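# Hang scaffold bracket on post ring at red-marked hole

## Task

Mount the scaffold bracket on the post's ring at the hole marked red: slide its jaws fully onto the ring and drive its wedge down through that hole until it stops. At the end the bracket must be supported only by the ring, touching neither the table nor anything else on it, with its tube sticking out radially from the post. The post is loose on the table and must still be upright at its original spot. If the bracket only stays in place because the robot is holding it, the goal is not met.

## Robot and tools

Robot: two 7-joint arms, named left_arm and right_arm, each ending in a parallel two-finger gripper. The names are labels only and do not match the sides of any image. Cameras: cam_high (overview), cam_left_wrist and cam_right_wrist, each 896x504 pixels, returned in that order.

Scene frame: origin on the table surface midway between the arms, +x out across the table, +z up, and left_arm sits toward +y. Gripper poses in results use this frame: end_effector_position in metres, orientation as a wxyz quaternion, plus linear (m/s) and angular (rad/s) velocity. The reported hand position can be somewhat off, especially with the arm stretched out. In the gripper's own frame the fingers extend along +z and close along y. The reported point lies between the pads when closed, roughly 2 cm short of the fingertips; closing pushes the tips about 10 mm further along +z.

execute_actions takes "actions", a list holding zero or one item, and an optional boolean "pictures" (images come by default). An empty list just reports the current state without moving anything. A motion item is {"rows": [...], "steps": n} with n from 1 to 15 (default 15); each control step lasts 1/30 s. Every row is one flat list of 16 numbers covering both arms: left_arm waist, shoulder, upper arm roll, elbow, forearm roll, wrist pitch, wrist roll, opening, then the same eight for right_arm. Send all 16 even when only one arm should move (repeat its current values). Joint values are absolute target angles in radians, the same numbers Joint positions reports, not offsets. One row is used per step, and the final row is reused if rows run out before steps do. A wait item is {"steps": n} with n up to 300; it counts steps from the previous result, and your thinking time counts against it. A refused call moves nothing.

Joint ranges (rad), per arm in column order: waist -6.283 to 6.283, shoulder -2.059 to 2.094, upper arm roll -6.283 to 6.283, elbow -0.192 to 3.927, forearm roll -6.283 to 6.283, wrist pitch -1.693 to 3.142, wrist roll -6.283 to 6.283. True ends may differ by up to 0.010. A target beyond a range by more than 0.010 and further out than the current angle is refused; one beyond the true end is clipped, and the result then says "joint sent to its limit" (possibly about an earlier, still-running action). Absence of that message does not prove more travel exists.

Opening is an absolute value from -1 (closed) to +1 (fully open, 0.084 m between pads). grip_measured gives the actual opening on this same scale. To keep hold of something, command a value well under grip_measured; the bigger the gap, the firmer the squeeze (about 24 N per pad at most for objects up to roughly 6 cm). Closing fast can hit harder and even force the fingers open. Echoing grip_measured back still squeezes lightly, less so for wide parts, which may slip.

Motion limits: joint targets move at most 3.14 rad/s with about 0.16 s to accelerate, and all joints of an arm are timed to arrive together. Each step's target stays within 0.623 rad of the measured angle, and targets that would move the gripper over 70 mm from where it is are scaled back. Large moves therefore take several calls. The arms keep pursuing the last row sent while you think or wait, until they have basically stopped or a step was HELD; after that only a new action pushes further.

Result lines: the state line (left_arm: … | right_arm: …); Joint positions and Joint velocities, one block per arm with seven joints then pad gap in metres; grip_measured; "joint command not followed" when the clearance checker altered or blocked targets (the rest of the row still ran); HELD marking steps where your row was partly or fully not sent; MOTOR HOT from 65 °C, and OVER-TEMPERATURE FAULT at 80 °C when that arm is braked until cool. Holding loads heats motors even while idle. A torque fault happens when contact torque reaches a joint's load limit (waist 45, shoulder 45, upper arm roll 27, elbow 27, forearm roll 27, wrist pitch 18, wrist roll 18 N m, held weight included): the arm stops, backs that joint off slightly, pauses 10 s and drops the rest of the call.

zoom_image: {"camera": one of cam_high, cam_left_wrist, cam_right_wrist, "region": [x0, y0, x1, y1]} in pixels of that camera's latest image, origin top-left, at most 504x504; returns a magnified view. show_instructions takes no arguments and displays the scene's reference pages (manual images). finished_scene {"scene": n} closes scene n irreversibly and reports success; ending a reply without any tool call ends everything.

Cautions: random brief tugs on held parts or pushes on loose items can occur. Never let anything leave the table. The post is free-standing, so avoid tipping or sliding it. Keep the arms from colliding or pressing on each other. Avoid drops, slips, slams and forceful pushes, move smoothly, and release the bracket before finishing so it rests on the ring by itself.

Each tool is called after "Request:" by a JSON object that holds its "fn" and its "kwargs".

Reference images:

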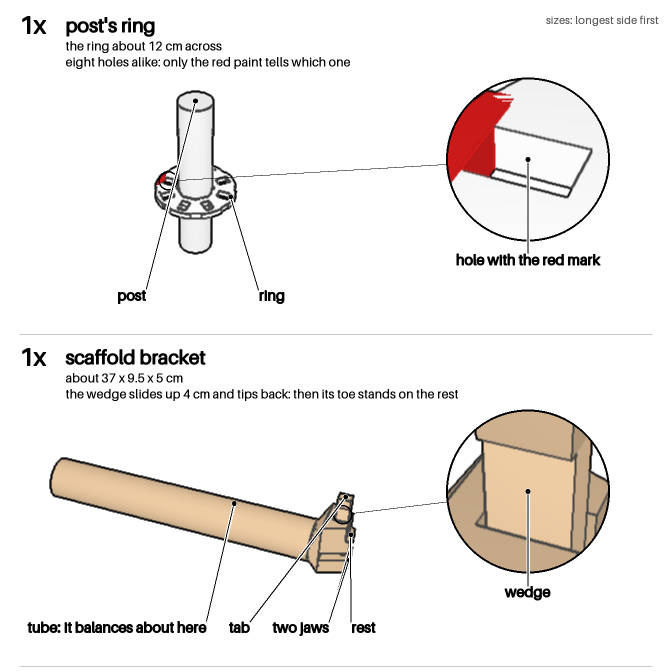

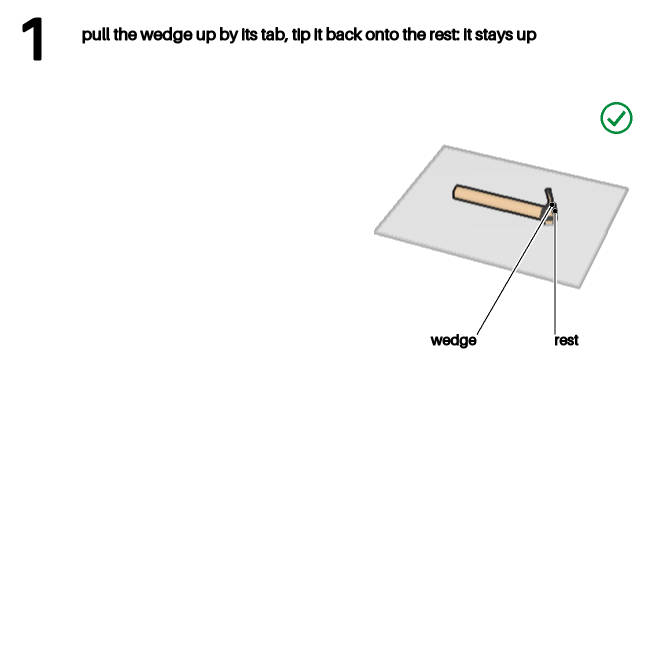

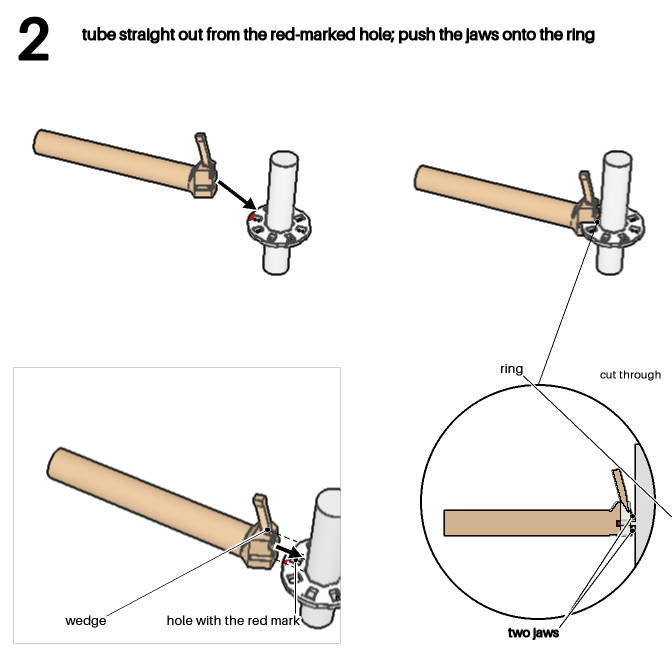

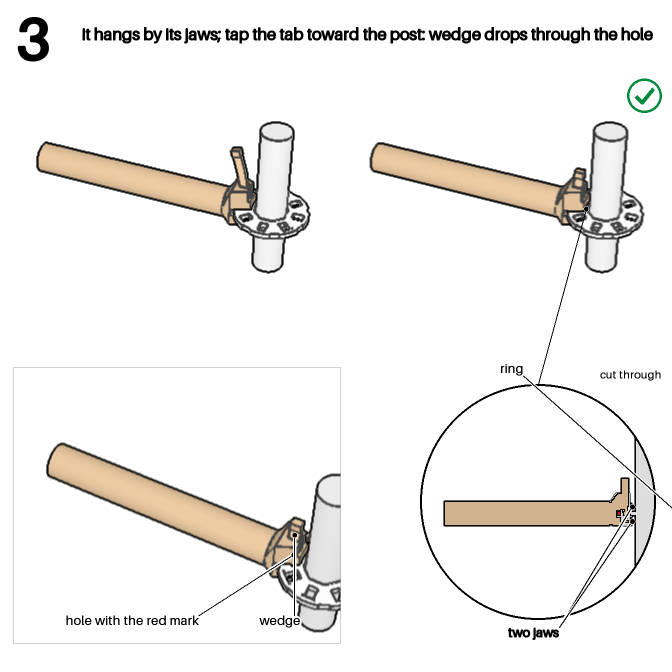

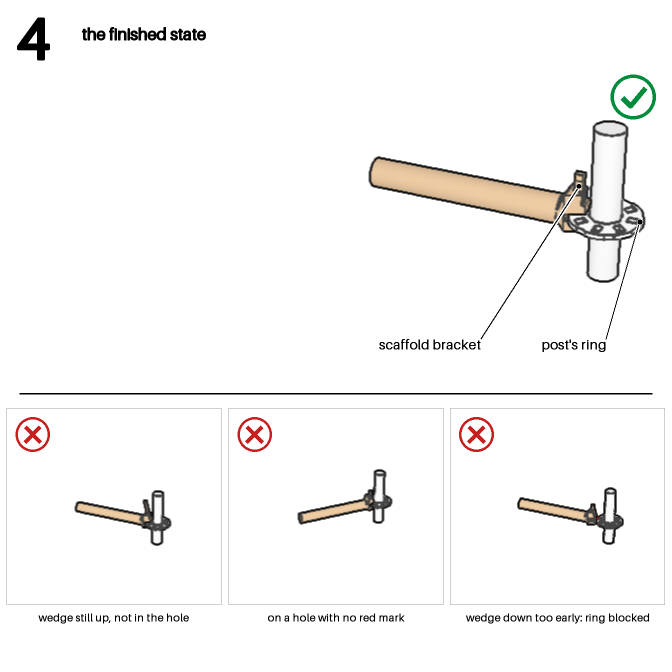

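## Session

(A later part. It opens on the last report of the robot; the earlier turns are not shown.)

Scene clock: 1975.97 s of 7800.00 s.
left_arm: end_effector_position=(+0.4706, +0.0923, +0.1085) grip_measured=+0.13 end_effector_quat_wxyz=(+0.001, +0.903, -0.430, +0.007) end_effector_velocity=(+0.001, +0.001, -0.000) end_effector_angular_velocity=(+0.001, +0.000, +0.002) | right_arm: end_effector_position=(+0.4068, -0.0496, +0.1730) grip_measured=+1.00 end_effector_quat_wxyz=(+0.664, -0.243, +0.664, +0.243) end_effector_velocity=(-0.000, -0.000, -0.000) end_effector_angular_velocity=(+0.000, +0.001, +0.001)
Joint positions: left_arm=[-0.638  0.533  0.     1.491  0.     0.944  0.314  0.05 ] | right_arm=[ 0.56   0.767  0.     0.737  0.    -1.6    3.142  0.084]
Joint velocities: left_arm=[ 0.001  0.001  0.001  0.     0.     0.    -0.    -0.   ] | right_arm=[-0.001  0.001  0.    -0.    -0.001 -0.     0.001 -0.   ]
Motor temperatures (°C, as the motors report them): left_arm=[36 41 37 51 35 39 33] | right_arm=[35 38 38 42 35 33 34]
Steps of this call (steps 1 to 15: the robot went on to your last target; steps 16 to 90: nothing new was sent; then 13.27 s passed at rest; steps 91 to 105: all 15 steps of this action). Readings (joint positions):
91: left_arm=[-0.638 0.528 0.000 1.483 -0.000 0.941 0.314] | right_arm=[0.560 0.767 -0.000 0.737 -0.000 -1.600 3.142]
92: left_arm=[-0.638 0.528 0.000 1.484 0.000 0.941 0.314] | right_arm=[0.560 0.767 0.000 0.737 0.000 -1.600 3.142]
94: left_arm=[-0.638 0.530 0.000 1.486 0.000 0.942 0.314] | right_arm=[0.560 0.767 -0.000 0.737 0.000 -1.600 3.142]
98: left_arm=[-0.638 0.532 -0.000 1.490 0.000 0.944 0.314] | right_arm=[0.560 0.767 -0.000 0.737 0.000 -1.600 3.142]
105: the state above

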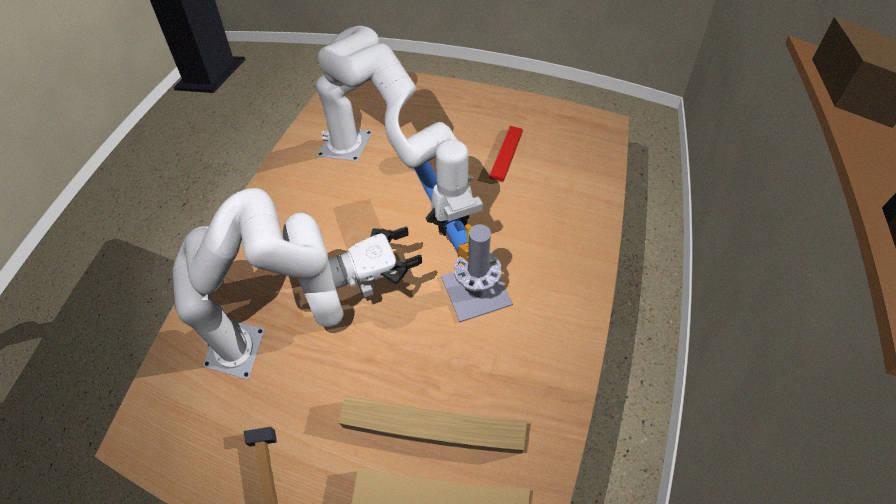

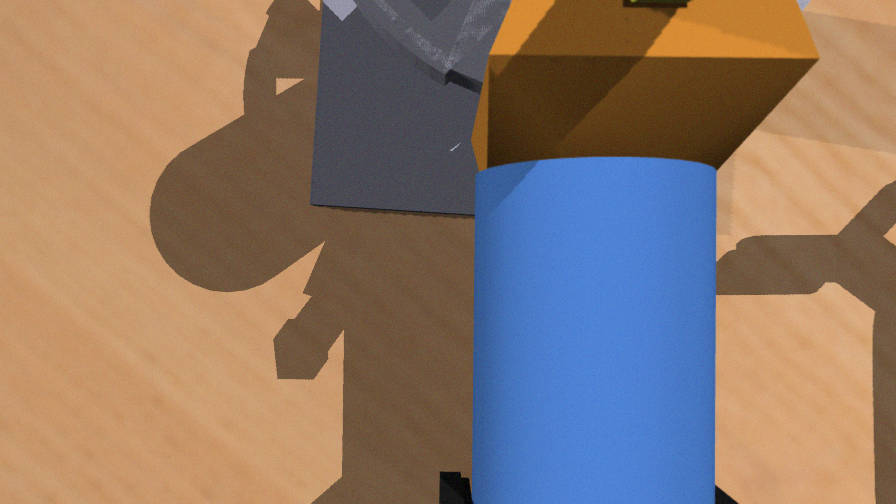

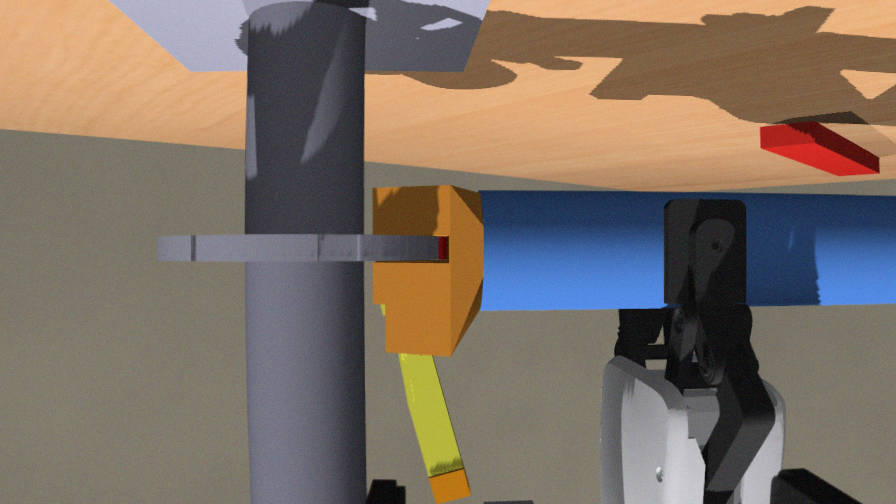

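Request:
{"fn": "execute_actions", "kwargs": {"actions": [{"rows": [[-0.6380,0.5317,0,1.4870,-0.0012,0.9385,0.3148,-1,0.56,0.7666,0,0.7373,0,-1.6001,3.1416,1],[-0.6377,0.5302,0,1.4828,-0.0024,0.9329,0.3158,-1,0.56,0.7666,0,0.7373,0,-1.6001,3.1416,1],[-0.6374,0.5287,0,1.4786,-0.0036,0.9274,0.3169,-1,0.56,0.7666,0,0.7373,0,-1.6001,3.1416,1],[-0.6371,0.5272,0,1.4744,-0.0048,0.9218,0.3179,-1,0.56,0.7666,0,0.7373,0,-1.6001,3.1416,1],[-0.6369,0.5257,0,1.4703,-0.0060,0.9163,0.3190,-1,0.56,0.7666,0,0.7373,0,-1.6001,3.1416,1],[-0.6366,0.5242,0,1.4661,-0.0072,0.9108,0.3200,-1,0.56,0.7666,0,0.7373,0,-1.6001,3.1416,1],[-0.6363,0.5227,0,1.4619,-0.0084,0.9052,0.3211,-1,0.56,0.7666,0,0.7373,0,-1.6001,3.1416,1],[-0.6360,0.5212,0,1.4577,-0.0096,0.8997,0.3221,-1,0.56,0.7666,0,0.7373,0,-1.6001,3.1416,1],[-0.6357,0.5197,0,1.4535,-0.0108,0.8941,0.3232,-1,0.56,0.7666,0,0.7373,0,-1.6001,3.1416,1],[-0.6354,0.5182,0,1.4493,-0.0120,0.8886,0.3242,-1,0.56,0.7666,0,0.7373,0,-1.6001,3.1416,1]], "steps": 15}], "pictures": false}}

Request:
{"fn": "execute_actions", "kwargs": {"actions": [{"steps": 10}]}}

Request:
{"fn": "zoom_image", "kwargs": {"camera": "cam_right_wrist", "region": [340, 190, 540, 302]}}

Scene clock: 2040.50 s of 7800.00 s.
left_arm: end_effector_position=(+0.4707, +0.0922, +0.1053) grip_measured=+0.13 end_effector_quat_wxyz=(+0.007, +0.903, -0.430, +0.020) end_effector_velocity=(+0.000, -0.000, -0.001) end_effector_angular_velocity=(-0.012, -0.011, -0.001) | right_arm: end_effector_position=(+0.4068, -0.0496, +0.1730) grip_measured=+1.00 end_effector_quat_wxyz=(+0.664, -0.243, +0.664, +0.243) end_effector_velocity=(+0.000, -0.000, +0.000) end_effector_angular_velocity=(+0.000, -0.000, -0.000)
Joint positions: left_arm=[-0.635  0.519  0.     1.451 -0.011  0.891  0.324  0.05 ] | right_arm=[ 0.56   0.767 -0.     0.737  0.    -1.6    3.142  0.084]
Joint velocities: left_arm=[ 0.002 -0.008 -0.001 -0.02  -0.006 -0.027  0.005  0.   ] | right_arm=[-0.001 -0.     0.     0.    -0.    -0.    -0.     0.   ]
Motor temperatures (°C, as the motors report them): left_arm=[36 41 37 53 35 39 33] | right_arm=[35 38 38 42 35 33 34]
Steps of this call (steps 1 to 15: the robot went on to your last target; steps 16 to 90: nothing new was sent; then 61.03 s passed at rest; steps 91 to 105: all 15 steps of this action). Readings (joint positions):
91: left_arm=[-0.638 0.533 0.000 1.491 -0.000 0.944 0.314] | right_arm=[0.560 0.767 0.000 0.737 0.000 -1.600 3.142]
92: left_arm=[-0.638 0.533 0.000 1.490 -0.000 0.942 0.314] | right_arm=[0.560 0.767 -0.000 0.737 0.000 -1.600 3.142]
94: left_arm=[-0.638 0.531 0.000 1.485 -0.002 0.936 0.315] | right_arm=[0.560 0.767 -0.000 0.737 -0.000 -1.600 3.142]
98: left_arm=[-0.637 0.526 0.000 1.470 -0.006 0.917 0.319] | right_arm=[0.560 0.767 0.000 0.737 0.000 -1.600 3.142]
105: the state above

Scene clock: 2040.83 s of 7800.00 s.
left_arm: end_effector_position=(+0.4707, +0.0922, +0.1052) grip_measured=+0.13 end_effector_quat_wxyz=(+0.007, +0.903, -0.430, +0.020) end_effector_velocity=(+0.000, +0.000, +0.000) end_effector_angular_velocity=(-0.000, -0.001, -0.001) | right_arm: end_effector_position=(+0.4068, -0.0496, +0.1730) grip_measured=+1.00 end_effector_quat_wxyz=(+0.664, -0.243, +0.664, +0.243) end_effector_velocity=(-0.000, +0.000, -0.000) end_effector_angular_velocity=(-0.001, -0.001, +0.001)
Joint positions: left_arm=[-0.635  0.518  0.     1.449 -0.012  0.889  0.324  0.05 ] | right_arm=[ 0.56   0.767 -0.     0.737  0.    -1.6    3.142  0.084]
Joint velocities: left_arm=[-0.    -0.     0.001 -0.    -0.    -0.001  0.001 -0.   ] | right_arm=[ 0.001  0.     0.     0.    -0.     0.    -0.001  0.   ]
Motor temperatures (°C, as the motors report them): left_arm=[36 41 37 53 35 39 33] | right_arm=[35 38 38 42 35 33 34]
Steps of this call (steps 1 to 10: the robot went on to your last target). Readings (joint positions):
1: left_arm=[-0.635 0.519 0.000 1.451 -0.012 0.890 0.324] | right_arm=[0.560 0.767 0.000 0.737 -0.000 -1.600 3.142]
2: left_arm=[-0.635 0.519 0.000 1.450 -0.012 0.890 0.324] | right_arm=[0.560 0.767 -0.000 0.737 0.000 -1.600 3.142]
4: left_arm=[-0.635 0.518 0.000 1.450 -0.012 0.889 0.324] | right_arm=[0.560 0.767 0.000 0.737 -0.000 -1.600 3.142]
8: left_arm=[-0.635 0.518 0.000 1.449 -0.012 0.889 0.324] | right_arm=[0.560 0.767 0.000 0.737 0.000 -1.600 3.142]
10: the state above

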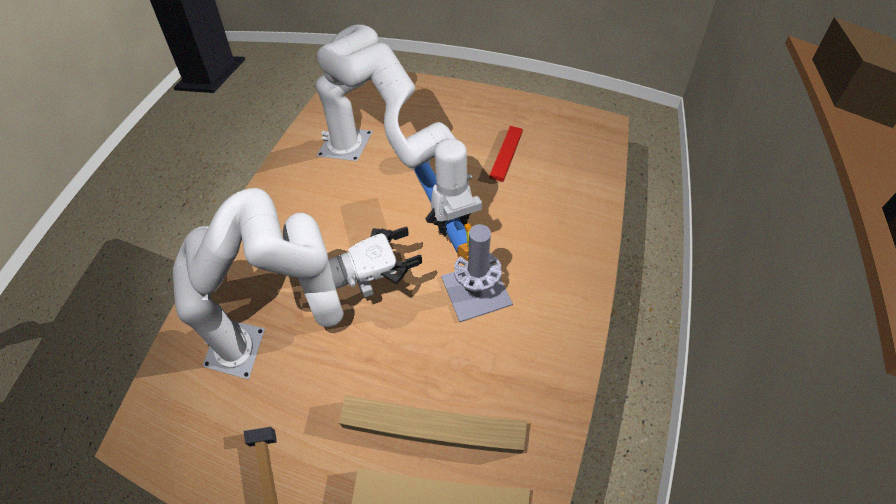

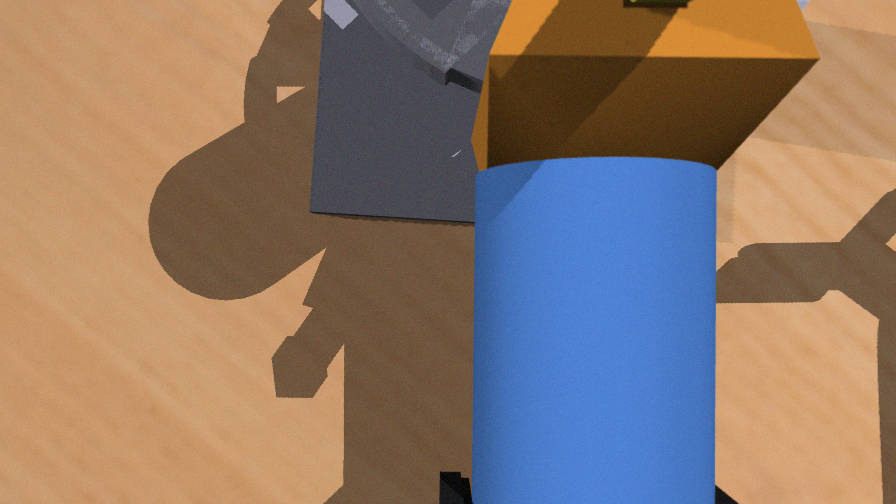

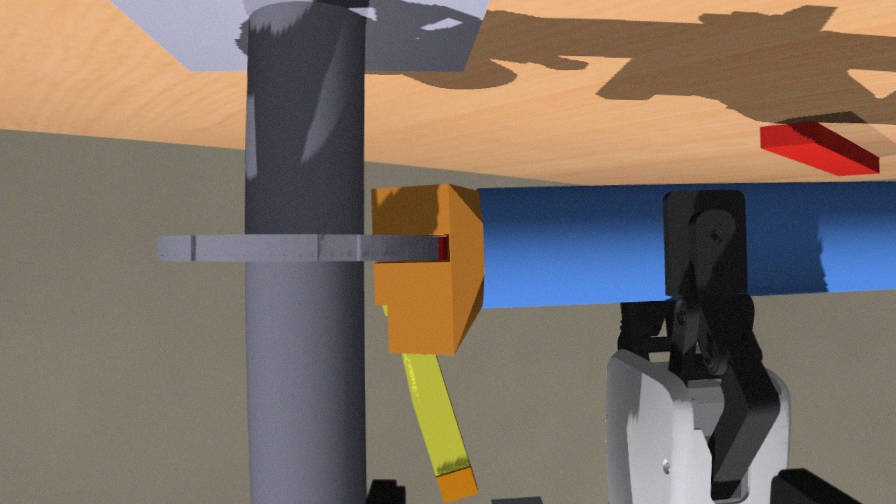

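Region (340, 190, 540, 302) of cam_right_wrist's 896x504 image, scaled by 2.520, with more detail than that image has; it fills the top 282 rows of this view, and the rest is white.

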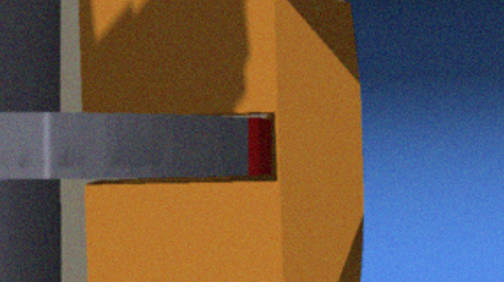

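Request:
{"fn": "execute_actions", "kwargs": {"actions": [{"rows": [[-0.6354,0.5182,0,1.4493,-0.0120,0.8886,0.3242,-0.5,0.56,0.7666,0,0.7373,0,-1.6001,3.1416,1],[-0.6354,0.5182,0,1.4493,-0.0120,0.8886,0.3242,-0.2,0.56,0.7666,0,0.7373,0,-1.6001,3.1416,1],[-0.6354,0.5182,0,1.4493,-0.0120,0.8886,0.3242,0.0,0.56,0.7666,0,0.7373,0,-1.6001,3.1416,1],[-0.6354,0.5182,0,1.4493,-0.0120,0.8886,0.3242,0.1,0.56,0.7666,0,0.7373,0,-1.6001,3.1416,1],[-0.6354,0.5182,0,1.4493,-0.0120,0.8886,0.3242,0.13,0.56,0.7666,0,0.7373,0,-1.6001,3.1416,1],[-0.6354,0.5182,0,1.4493,-0.0120,0.8886,0.3242,0.16,0.56,0.7666,0,0.7373,0,-1.6001,3.1416,1],[-0.6354,0.5182,0,1.4493,-0.0120,0.8886,0.3242,0.19,0.56,0.7666,0,0.7373,0,-1.6001,3.1416,1],[-0.6354,0.5182,0,1.4493,-0.0120,0.8886,0.3242,0.22,0.56,0.7666,0,0.7373,0,-1.6001,3.1416,1],[-0.6354,0.5182,0,1.4493,-0.0120,0.8886,0.3242,0.25,0.56,0.7666,0,0.7373,0,-1.6001,3.1416,1],[-0.6354,0.5182,0,1.4493,-0.0120,0.8886,0.3242,0.3,0.56,0.7666,0,0.7373,0,-1.6001,3.1416,1],[-0.6354,0.5182,0,1.4493,-0.0120,0.8886,0.3242,0.4,0.56,0.7666,0,0.7373,0,-1.6001,3.1416,1],[-0.6354,0.5182,0,1.4493,-0.0120,0.8886,0.3242,0.5,0.56,0.7666,0,0.7373,0,-1.6001,3.1416,1]], "steps": 15}], "pictures": false}}

Request:
{"fn": "execute_actions", "kwargs": {"actions": [{"steps": 15}]}}

Request:
{"fn": "zoom_image", "kwargs": {"camera": "cam_right_wrist", "region": [340, 190, 540, 302]}}

Scene clock: 2058.90 s of 7800.00 s.
left_arm: end_effector_position=(+0.4715, +0.0913, +0.1069) grip_measured=+0.49 end_effector_quat_wxyz=(+0.008, +0.903, -0.430, +0.023) end_effector_velocity=(-0.009, +0.012, -0.020) end_effector_angular_velocity=(+0.029, +0.039, +0.006) | right_arm: end_effector_position=(+0.4068, -0.0496, +0.1730) grip_measured=+1.00 end_effector_quat_wxyz=(+0.664, -0.243, +0.664, +0.243) end_effector_velocity=(-0.000, -0.000, -0.000) end_effector_angular_velocity=(+0.001, +0.002, -0.000)
Joint positions: left_arm=[-0.636  0.517 -0.     1.451 -0.012  0.888  0.324  0.065] | right_arm=[ 0.56   0.767 -0.     0.737 -0.    -1.6    3.142  0.084]
Joint velocities: left_arm=[ 0.004  0.018  0.005 -0.021  0.001  0.009  0.     0.   ] | right_arm=[ 0.001  0.    -0.001 -0.     0.     0.     0.002  0.   ]
Motor temperatures (°C, as the motors report them): left_arm=[36 41 37 53 35 39 33] | right_arm=[35 38 38 42 35 33 34]
Steps of this call (steps 1 to 15: the robot went on to your last target; steps 16 to 90: nothing new was sent; then 14.57 s passed at rest; steps 91 to 105: all 15 steps of this action). Readings (joint positions):
91: left_arm=[-0.635 0.518 0.000 1.449 -0.012 0.889 0.324] | right_arm=[0.560 0.767 0.000 0.737 0.000 -1.600 3.142]
92: left_arm=[-0.635 0.518 0.000 1.449 -0.012 0.889 0.324] | right_arm=[0.560 0.767 0.000 0.737 0.000 -1.600 3.142]
94: left_arm=[-0.635 0.518 0.000 1.449 -0.012 0.889 0.324] | right_arm=[0.560 0.767 -0.000 0.737 0.000 -1.600 3.142]
98: left_arm=[-0.636 0.515 -0.001 1.455 -0.012 0.886 0.324] | right_arm=[0.560 0.767 0.000 0.737 -0.000 -1.600 3.142]
105: the state above

Scene clock: 2059.40 s of 7800.00 s.
left_arm: end_effector_position=(+0.4707, +0.0921, +0.1053) grip_measured=+0.49 end_effector_quat_wxyz=(+0.007, +0.903, -0.430, +0.021) end_effector_velocity=(-0.001, +0.001, -0.002) end_effector_angular_velocity=(+0.002, +0.003, +0.000) | right_arm: end_effector_position=(+0.4068, -0.0496, +0.1730) grip_measured=+1.00 end_effector_quat_wxyz=(+0.664, -0.243, +0.664, +0.243) end_effector_velocity=(+0.001, -0.001, -0.000) end_effector_angular_velocity=(+0.000, +0.000, -0.001)
Joint positions: left_arm=[-0.635  0.518 -0.     1.449 -0.012  0.889  0.324  0.065] | right_arm=[ 0.56   0.767 -0.     0.737  0.    -1.6    3.142  0.084]
Joint velocities: left_arm=[-0.001  0.001  0.    -0.003  0.     0.    -0.001  0.   ] | right_arm=[-0.002  0.    -0.     0.    -0.001  0.     0.    -0.   ]
Motor temperatures (°C, as the motors report them): left_arm=[36 41 37 53 35 39 33] | right_arm=[35 38 38 42 35 33 34]
Steps of this call (steps 1 to 15: the robot went on to your last target). Readings (joint positions):
1: left_arm=[-0.635 0.517 -0.000 1.450 -0.012 0.888 0.324] | right_arm=[0.560 0.767 0.000 0.737 -0.000 -1.600 3.142]
2: left_arm=[-0.635 0.517 -0.000 1.450 -0.012 0.888 0.324] | right_arm=[0.560 0.767 -0.000 0.737 0.000 -1.600 3.142]
4: left_arm=[-0.635 0.518 -0.000 1.450 -0.012 0.888 0.324] | right_arm=[0.560 0.767 -0.000 0.737 -0.000 -1.600 3.142]
8: left_arm=[-0.635 0.518 -0.000 1.450 -0.012 0.888 0.324] | right_arm=[0.560 0.767 -0.000 0.737 0.000 -1.600 3.142]
15: the state above
All arms were judged still, so your last target was given up. Only a new action makes them travel on or press farther. Fingers that are still opening or closing keep moving.

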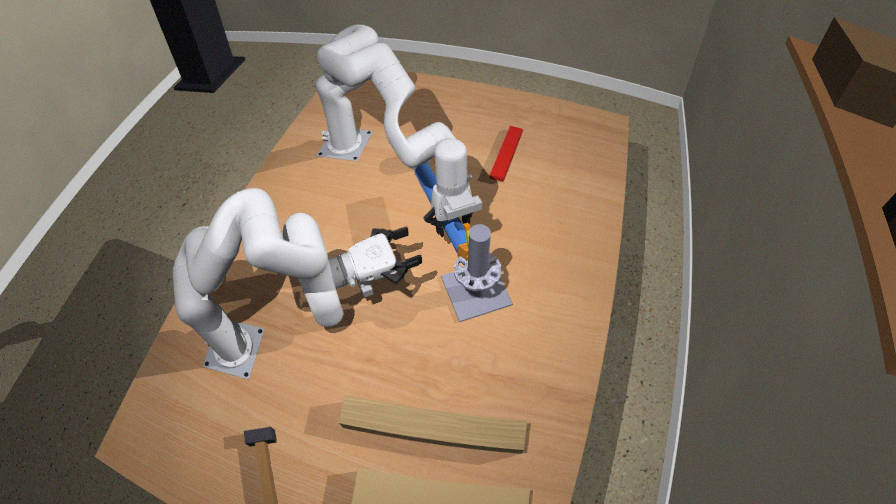

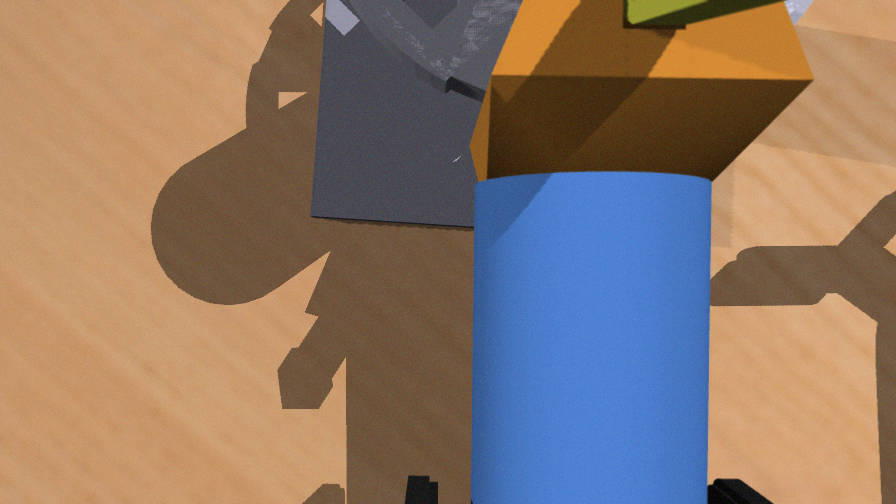

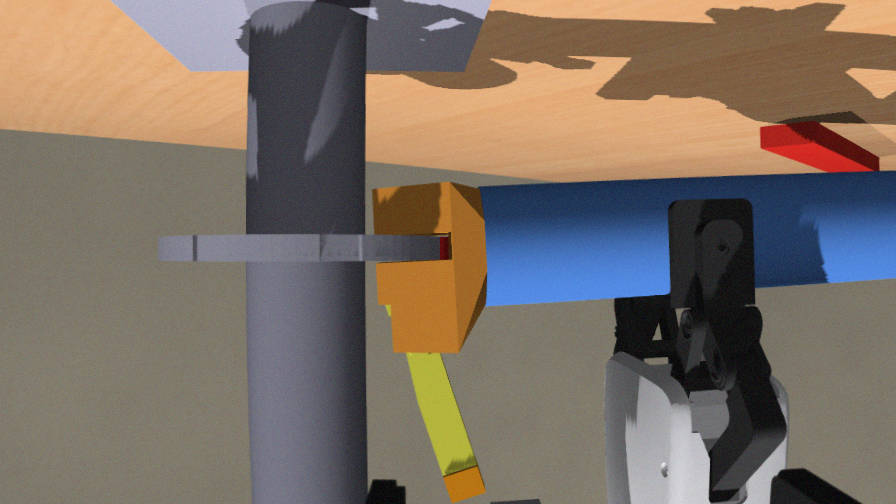

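Region (340, 190, 540, 302) of cam_right_wrist's 896x504 image, scaled by 2.520, with more detail than that image has; it fills the top 282 rows of this view, and the rest is white.

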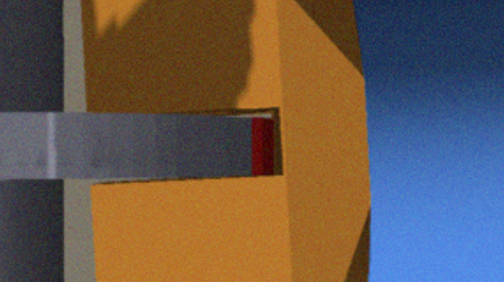

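Request:
{"fn": "execute_actions", "kwargs": {"actions": [{"rows": [[-0.6354,0.5130,0,1.4512,-0.0114,0.8958,0.3242,0.7,0.561,0.762,0,0.741,0,-1.592,3.1416,0.6],[-0.6354,0.5027,0,1.4550,-0.0102,0.9101,0.3242,0.9,0.562,0.757,0,0.745,0,-1.583,3.1416,0.2],[-0.6354,0.4923,0,1.4587,-0.0090,0.9245,0.3242,1,0.563,0.750,0,0.750,0,-1.571,3.1416,-0.2],[-0.6354,0.4820,0,1.4625,-0.0078,0.9389,0.3242,1,0.565,0.742,0,0.756,0,-1.557,3.1416,-0.6],[-0.6354,0.4717,0,1.4663,-0.0066,0.9532,0.3242,1,0.566,0.734,0,0.762,0,-1.543,3.1416,-1],[-0.6354,0.4613,0,1.4700,-0.0054,0.9676,0.3242,1,0.567,0.726,0,0.768,0,-1.529,3.1416,-1],[-0.6354,0.4510,0,1.4738,-0.0042,0.9819,0.3242,1,0.569,0.718,0,0.774,0,-1.515,3.1416,-1],[-0.6354,0.4407,0,1.4776,-0.0030,0.9963,0.3242,1,0.570,0.710,0,0.780,0,-1.501,3.1416,-1],[-0.6354,0.4303,0,1.4813,-0.0018,1.0107,0.3242,1,0.571,0.705,0,0.784,0,-1.492,3.1416,-1],[-0.6354,0.4200,0,1.4851,-0.0006,1.0250,0.3242,1,0.572,0.702,0,0.786,0,-1.487,3.1416,-1],[-0.6354,0.4148,0,1.4870,0,1.0322,0.3242,1,0.573,0.700,0,0.788,0,-1.483,3.1416,-1]], "steps": 13}], "pictures": false}}

Request:
{"fn": "execute_actions", "kwargs": {"actions": [{"rows": [[-0.62,0.38,0,1.47,0,1.05,0.32,1,0.573,0.700,0,0.788,0,-1.483,3.1416,-1],[-0.60,0.33,0,1.44,0,1.075,0.32,1,0.573,0.700,0,0.788,0,-1.483,3.1416,-1],[-0.575,0.27,0,1.40,0,1.10,0.32,1,0.573,0.700,0,0.788,0,-1.483,3.1416,-1],[-0.55,0.21,0,1.36,0,1.125,0.32,1,0.573,0.700,0,0.788,0,-1.483,3.1416,-1],[-0.52,0.15,0,1.32,0,1.15,0.32,1,0.573,0.700,0,0.788,0,-1.483,3.1416,-1],[-0.49,0.09,0,1.28,0,1.175,0.32,1,0.573,0.700,0,0.788,0,-1.483,3.1416,-1],[-0.46,0.03,0,1.24,0,1.20,0.32,1,0.573,0.695,0,0.793,0,-1.473,3.1416,-1],[-0.43,-0.03,0,1.20,0,1.22,0.32,1,0.573,0.690,0,0.798,0,-1.463,3.1416,-1],[-0.40,-0.09,0,1.16,0,1.245,0.32,1,0.573,0.685,0,0.803,0,-1.453,3.1416,-1],[-0.37,-0.15,0,1.12,0,1.268,0.32,1,0.573,0.680,0,0.808,0,-1.443,3.1416,-1],[-0.34,-0.20,0,1.09,0,1.29,0.32,1,0.573,0.676,0,0.812,0,-1.435,3.1416,-1],[-0.32,-0.24,0,1.065,0,1.305,0.32,1,0.573,0.6735,0,0.814,0,-1.4303,3.1416,-1],[-0.30,-0.268,0,1.046,0,1.314,0.32,1,0.573,0.6735,0,0.814,0,-1.4303,3.1416,-1]], "steps": 15}], "pictures": false}}

Request:
{"fn": "execute_actions", "kwargs": {"actions": [{"steps": 12}]}}

Scene clock: 2137.33 s of 7800.00 s.
left_arm: end_effector_position=(+0.4665, +0.0965, +0.1637) grip_measured=+1.00 end_effector_quat_wxyz=(+0.003, +0.901, -0.433, +0.022) end_effector_velocity=(-0.002, +0.005, +0.129) end_effector_angular_velocity=(-0.017, -0.057, -0.009) | right_arm: end_effector_position=(+0.4218, -0.0281, +0.1975) grip_measured=-1.00 end_effector_quat_wxyz=(+0.664, -0.247, +0.662, +0.247) end_effector_velocity=(+0.015, +0.032, +0.033) end_effector_angular_velocity=(+0.001, +0.002, +0.026)
Joint positions: left_arm=[-0.635  0.426 -0.     1.484 -0.002  1.013  0.324  0.084] | right_arm=[ 0.572  0.705  0.     0.784 -0.    -1.495  3.142  0.   ]
Joint velocities: left_arm=[ 0.    -0.187  0.     0.087  0.019  0.217  0.     0.   ] | right_arm=[ 0.022 -0.08   0.002  0.06  -0.002  0.141  0.001 -0.145]
Motor temperatures (°C, as the motors report them): left_arm=[36 40 37 48 35 38 33] | right_arm=[35 39 38 42 35 33 34]
Steps of this call (steps 1 to 90: nothing new was sent; then 74.50 s passed at rest; steps 91 to 103: all 13 steps of this action). Readings (joint positions):
91: left_arm=[-0.635 0.518 -0.000 1.449 -0.012 0.889 0.324] | right_arm=[0.560 0.767 -0.000 0.737 -0.000 -1.600 3.142]
92: left_arm=[-0.635 0.517 0.000 1.449 -0.012 0.891 0.324] | right_arm=[0.560 0.766 -0.000 0.738 0.000 -1.598 3.142]
94: left_arm=[-0.635 0.509 0.000 1.451 -0.011 0.904 0.324] | right_arm=[0.561 0.760 -0.000 0.742 0.000 -1.587 3.142]
98: left_arm=[-0.635 0.473 -0.000 1.466 -0.007 0.950 0.324] | right_arm=[0.566 0.735 0.000 0.761 -0.000 -1.545 3.142]
103: the state above

Scene clock: 2137.83 s of 7800.00 s.
left_arm: end_effector_position=(+0.4163, +0.2410, +0.2647) grip_measured=+1.00 end_effector_quat_wxyz=(+0.000, +0.940, -0.341, +0.007) end_effector_velocity=(-0.186, +0.356, +0.180) end_effector_angular_velocity=(+0.016, +0.046, +0.548) | right_arm: end_effector_position=(+0.4314, -0.0187, +0.2104) grip_measured=-1.00 end_effector_quat_wxyz=(+0.663, -0.247, +0.662, +0.248) end_effector_velocity=(+0.013, +0.013, +0.020) end_effector_angular_velocity=(-0.002, +0.000, +0.003)
Joint positions: left_arm=[-0.44   0.003  0.001  1.223 -0.     1.205  0.32   0.084] | right_arm=[ 0.573  0.676 -0.     0.812  0.    -1.438  3.142  0.   ]
Joint velocities: left_arm=[ 0.547 -1.049 -0.001 -0.682 -0.     0.416 -0.002 -0.   ] | right_arm=[ 0.001 -0.044 -0.     0.038 -0.001  0.083 -0.001  0.   ]
Motor temperatures (°C, as the motors report them): left_arm=[36 40 37 48 35 38 33] | right_arm=[35 39 38 42 35 33 34]
Steps of this call (steps 1 to 15: all 15 steps of this action). Readings (joint positions):
1: left_arm=[-0.635 0.421 -0.000 1.486 -0.001 1.019 0.324] | right_arm=[0.572 0.703 0.000 0.785 -0.000 -1.491 3.142]
2: left_arm=[-0.634 0.415 -0.001 1.485 -0.001 1.025 0.324] | right_arm=[0.572 0.702 0.000 0.786 -0.000 -1.489 3.142]
4: left_arm=[-0.620 0.380 -0.004 1.460 -0.001 1.049 0.322] | right_arm=[0.573 0.701 0.000 0.787 -0.000 -1.486 3.142]
8: left_arm=[-0.560 0.244 0.001 1.381 -0.000 1.108 0.321] | right_arm=[0.573 0.700 -0.000 0.788 0.000 -1.481 3.142]
15: the state above

Scene clock: 2138.23 s of 7800.00 s.
left_arm: end_effector_position=(+0.3584, +0.3212, +0.2987) grip_measured=+1.00 end_effector_quat_wxyz=(-0.000, +0.961, -0.277, -0.001) end_effector_velocity=(-0.020, +0.010, -0.004) end_effector_angular_velocity=(+0.009, +0.028, +0.012) | right_arm: end_effector_position=(+0.4322, -0.0179, +0.2109) grip_measured=-1.00 end_effector_quat_wxyz=(+0.662, -0.247, +0.662, +0.247) end_effector_velocity=(+0.000, +0.000, +0.001) end_effector_angular_velocity=(+0.003, +0.000, -0.000)
Joint positions: left_arm=[-0.304 -0.261 -0.001  1.049 -0.     1.311  0.32   0.084] | right_arm=[ 0.573  0.674  0.     0.814  0.    -1.43   3.142  0.   ]
Joint velocities: left_arm=[ 0.025 -0.049 -0.012 -0.051 -0.001  0.028  0.001 -0.   ] | right_arm=[ 0.    -0.002 -0.     0.001 -0.     0.001  0.003  0.   ]
Motor temperatures (°C, as the motors report them): left_arm=[36 40 37 48 35 38 33] | right_arm=[35 39 38 42 35 33 34]
Steps of this call (steps 1 to 12: the robot went on to your last target). Readings (joint positions):
1: left_arm=[-0.422 -0.032 0.001 1.200 0.000 1.219 0.320] | right_arm=[0.573 0.675 -0.000 0.813 0.000 -1.435 3.142]
2: left_arm=[-0.403 -0.068 0.001 1.177 0.000 1.234 0.320] | right_arm=[0.573 0.675 -0.000 0.813 0.000 -1.434 3.142]
4: left_arm=[-0.366 -0.140 0.001 1.130 0.000 1.263 0.320] | right_arm=[0.573 0.674 -0.000 0.813 0.000 -1.432 3.142]
8: left_arm=[-0.313 -0.243 0.003 1.065 0.000 1.303 0.320] | right_arm=[0.573 0.674 0.000 0.814 -0.000 -1.431 3.142]
12: the state above

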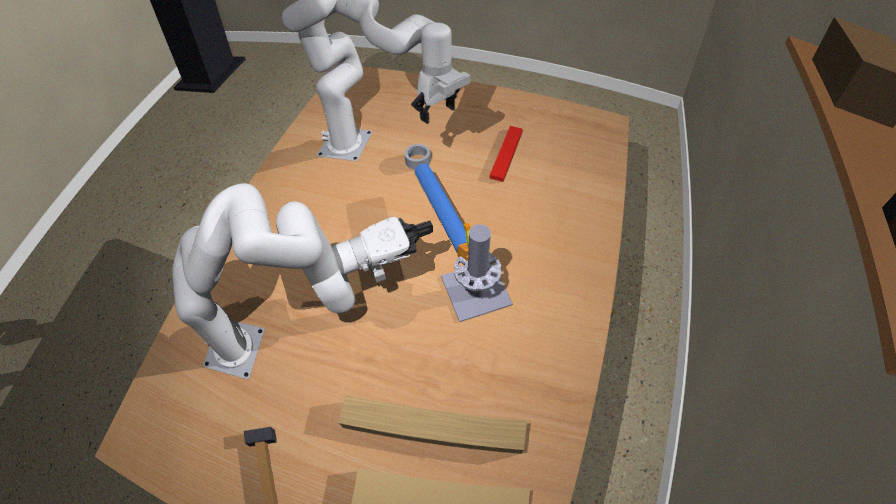

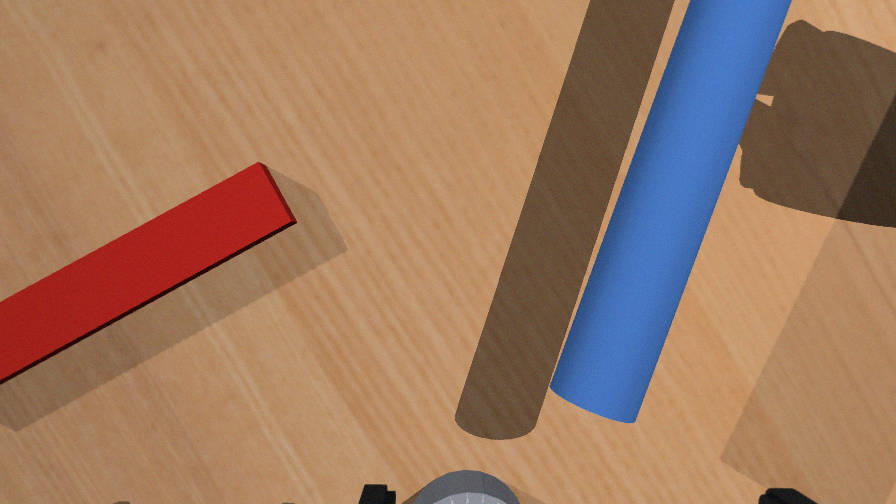

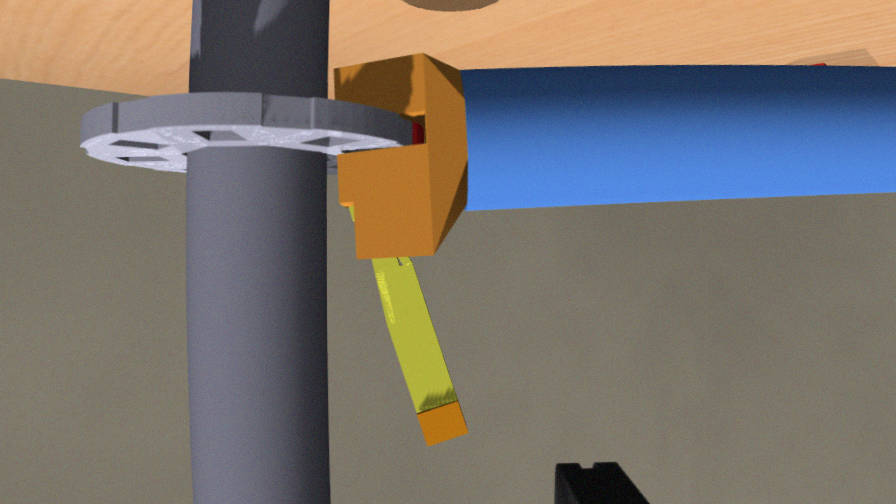

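Request:
{"fn": "execute_actions", "kwargs": {"actions": [{"rows": [[-0.30,-0.268,0,1.046,0,1.314,0.32,1,0.572,0.680,0,0.830,0,-1.421,3.1416,-1],[-0.30,-0.268,0,1.046,0,1.314,0.32,1,0.571,0.690,0,0.858,0,-1.403,3.1416,-1],[-0.30,-0.268,0,1.046,0,1.314,0.32,1,0.570,0.701,0,0.888,0,-1.384,3.1416,-1],[-0.30,-0.268,0,1.046,0,1.314,0.32,1,0.568,0.712,0,0.918,0,-1.365,3.1416,-1],[-0.30,-0.268,0,1.046,0,1.314,0.32,1,0.567,0.724,0,0.948,0,-1.347,3.1416,-1],[-0.30,-0.268,0,1.046,0,1.314,0.32,1,0.566,0.736,0,0.978,0,-1.329,3.1416,-1],[-0.30,-0.268,0,1.046,0,1.314,0.32,1,0.565,0.748,0,1.008,0,-1.311,3.1416,-1],[-0.30,-0.268,0,1.046,0,1.314,0.32,1,0.563,0.760,0,1.038,0,-1.293,3.1416,-1],[-0.30,-0.268,0,1.046,0,1.314,0.32,1,0.562,0.773,0,1.068,0,-1.276,3.1416,-1],[-0.30,-0.268,0,1.046,0,1.314,0.32,1,0.561,0.785,0,1.098,0,-1.258,3.1416,-1],[-0.30,-0.268,0,1.046,0,1.314,0.32,1,0.560,0.7942,0,1.1189,0,-1.2461,3.1416,-1]], "steps": 15}], "pictures": false}}

Request:
{"fn": "execute_actions", "kwargs": {"actions": [{"steps": 10}]}}

Scene clock: 2154.10 s of 7800.00 s.
left_arm: end_effector_position=(+0.3572, +0.3237, +0.2999) grip_measured=+1.00 end_effector_quat_wxyz=(-0.000, +0.962, -0.274, -0.000) end_effector_velocity=(+0.000, +0.001, +0.000) end_effector_angular_velocity=(+0.000, -0.000, +0.002) | right_arm: end_effector_position=(+0.4943, +0.0248, +0.2112) grip_measured=-1.00 end_effector_quat_wxyz=(+0.664, -0.243, +0.664, +0.243) end_effector_velocity=(+0.049, +0.034, -0.004) end_effector_angular_velocity=(-0.009, +0.010, -0.008)
Joint positions: left_arm=[-0.3   -0.268  0.     1.046 -0.     1.314  0.32   0.084] | right_arm=[ 0.561  0.786 -0.     1.098  0.    -1.259  3.142  0.   ]
Joint velocities: left_arm=[ 0.001 -0.     0.001  0.     0.001  0.    -0.    -0.   ] | right_arm=[-0.01   0.103  0.     0.24  -0.001  0.15  -0.     0.   ]
Motor temperatures (°C, as the motors report them): left_arm=[36 39 37 48 35 38 33] | right_arm=[35 39 38 42 35 33 34]
Steps of this call (steps 1 to 30: the robot went on to your last target; steps 31 to 90: nothing new was sent; then 12.37 s passed at rest; steps 91 to 105: all 15 steps of this action). Readings (joint positions):
91: left_arm=[-0.300 -0.268 -0.000 1.046 -0.000 1.314 0.320] | right_arm=[0.573 0.674 0.000 0.814 -0.000 -1.430 3.142]
92: left_arm=[-0.300 -0.268 -0.000 1.046 0.000 1.314 0.320] | right_arm=[0.573 0.675 0.000 0.817 -0.000 -1.428 3.142]
94: left_arm=[-0.300 -0.268 -0.000 1.046 -0.000 1.314 0.320] | right_arm=[0.572 0.683 0.000 0.840 -0.000 -1.414 3.142]
98: left_arm=[-0.300 -0.268 0.000 1.046 0.000 1.314 0.320] | right_arm=[0.568 0.719 -0.000 0.934 0.000 -1.356 3.142]
105: the state above

Scene clock: 2154.43 s of 7800.00 s.
left_arm: end_effector_position=(+0.3572, +0.3237, +0.2999) grip_measured=+1.00 end_effector_quat_wxyz=(-0.000, +0.962, -0.274, -0.000) end_effector_velocity=(+0.000, +0.000, +0.000) end_effector_angular_velocity=(-0.001, +0.000, +0.001) | right_arm: end_effector_position=(+0.4982, +0.0278, +0.2110) grip_measured=-1.00 end_effector_quat_wxyz=(+0.664, -0.243, +0.664, +0.243) end_effector_velocity=(+0.002, +0.001, +0.001) end_effector_angular_velocity=(+0.000, -0.001, -0.000)
Joint positions: left_arm=[-0.3   -0.268 -0.     1.046  0.     1.314  0.32   0.084] | right_arm=[ 0.56   0.794  0.     1.118 -0.    -1.247  3.142  0.   ]
Joint velocities: left_arm=[ 0.001  0.     0.001  0.    -0.     0.     0.    -0.   ] | right_arm=[-0.     0.003 -0.     0.008 -0.     0.004 -0.     0.   ]
Motor temperatures (°C, as the motors report them): left_arm=[36 39 37 48 35 38 33] | right_arm=[35 39 38 42 35 33 34]
Steps of this call (steps 1 to 10: the robot went on to your last target). Readings (joint positions):
1: left_arm=[-0.300 -0.268 -0.000 1.046 0.000 1.314 0.320] | right_arm=[0.560 0.788 -0.000 1.105 0.000 -1.255 3.142]
2: left_arm=[-0.300 -0.268 -0.000 1.046 -0.000 1.314 0.320] | right_arm=[0.560 0.790 -0.000 1.109 0.000 -1.252 3.142]
4: left_arm=[-0.300 -0.268 0.000 1.046 -0.000 1.314 0.320] | right_arm=[0.560 0.792 0.000 1.114 -0.000 -1.249 3.142]
8: left_arm=[-0.300 -0.268 0.000 1.046 0.000 1.314 0.320] | right_arm=[0.560 0.794 0.000 1.117 -0.000 -1.247 3.142]
10: the state above

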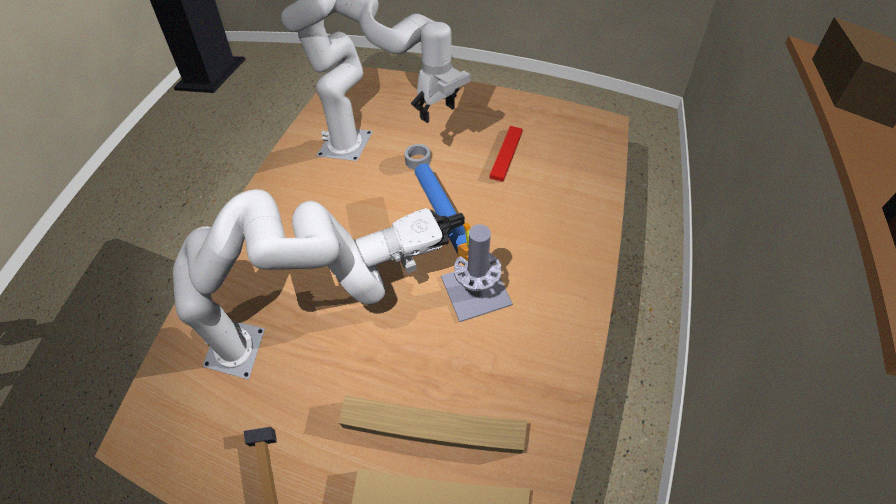

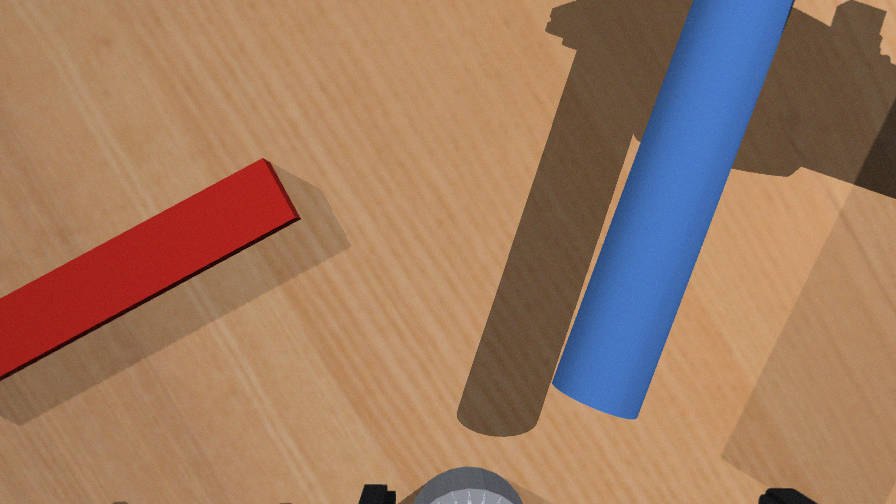

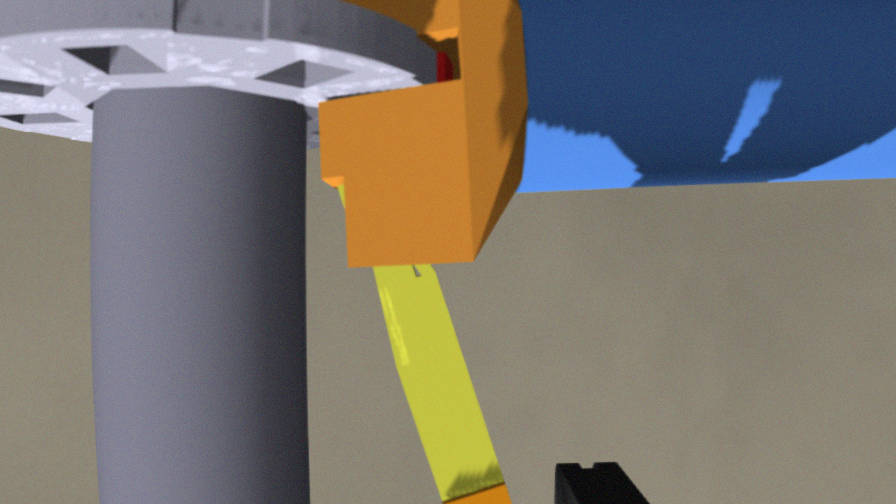

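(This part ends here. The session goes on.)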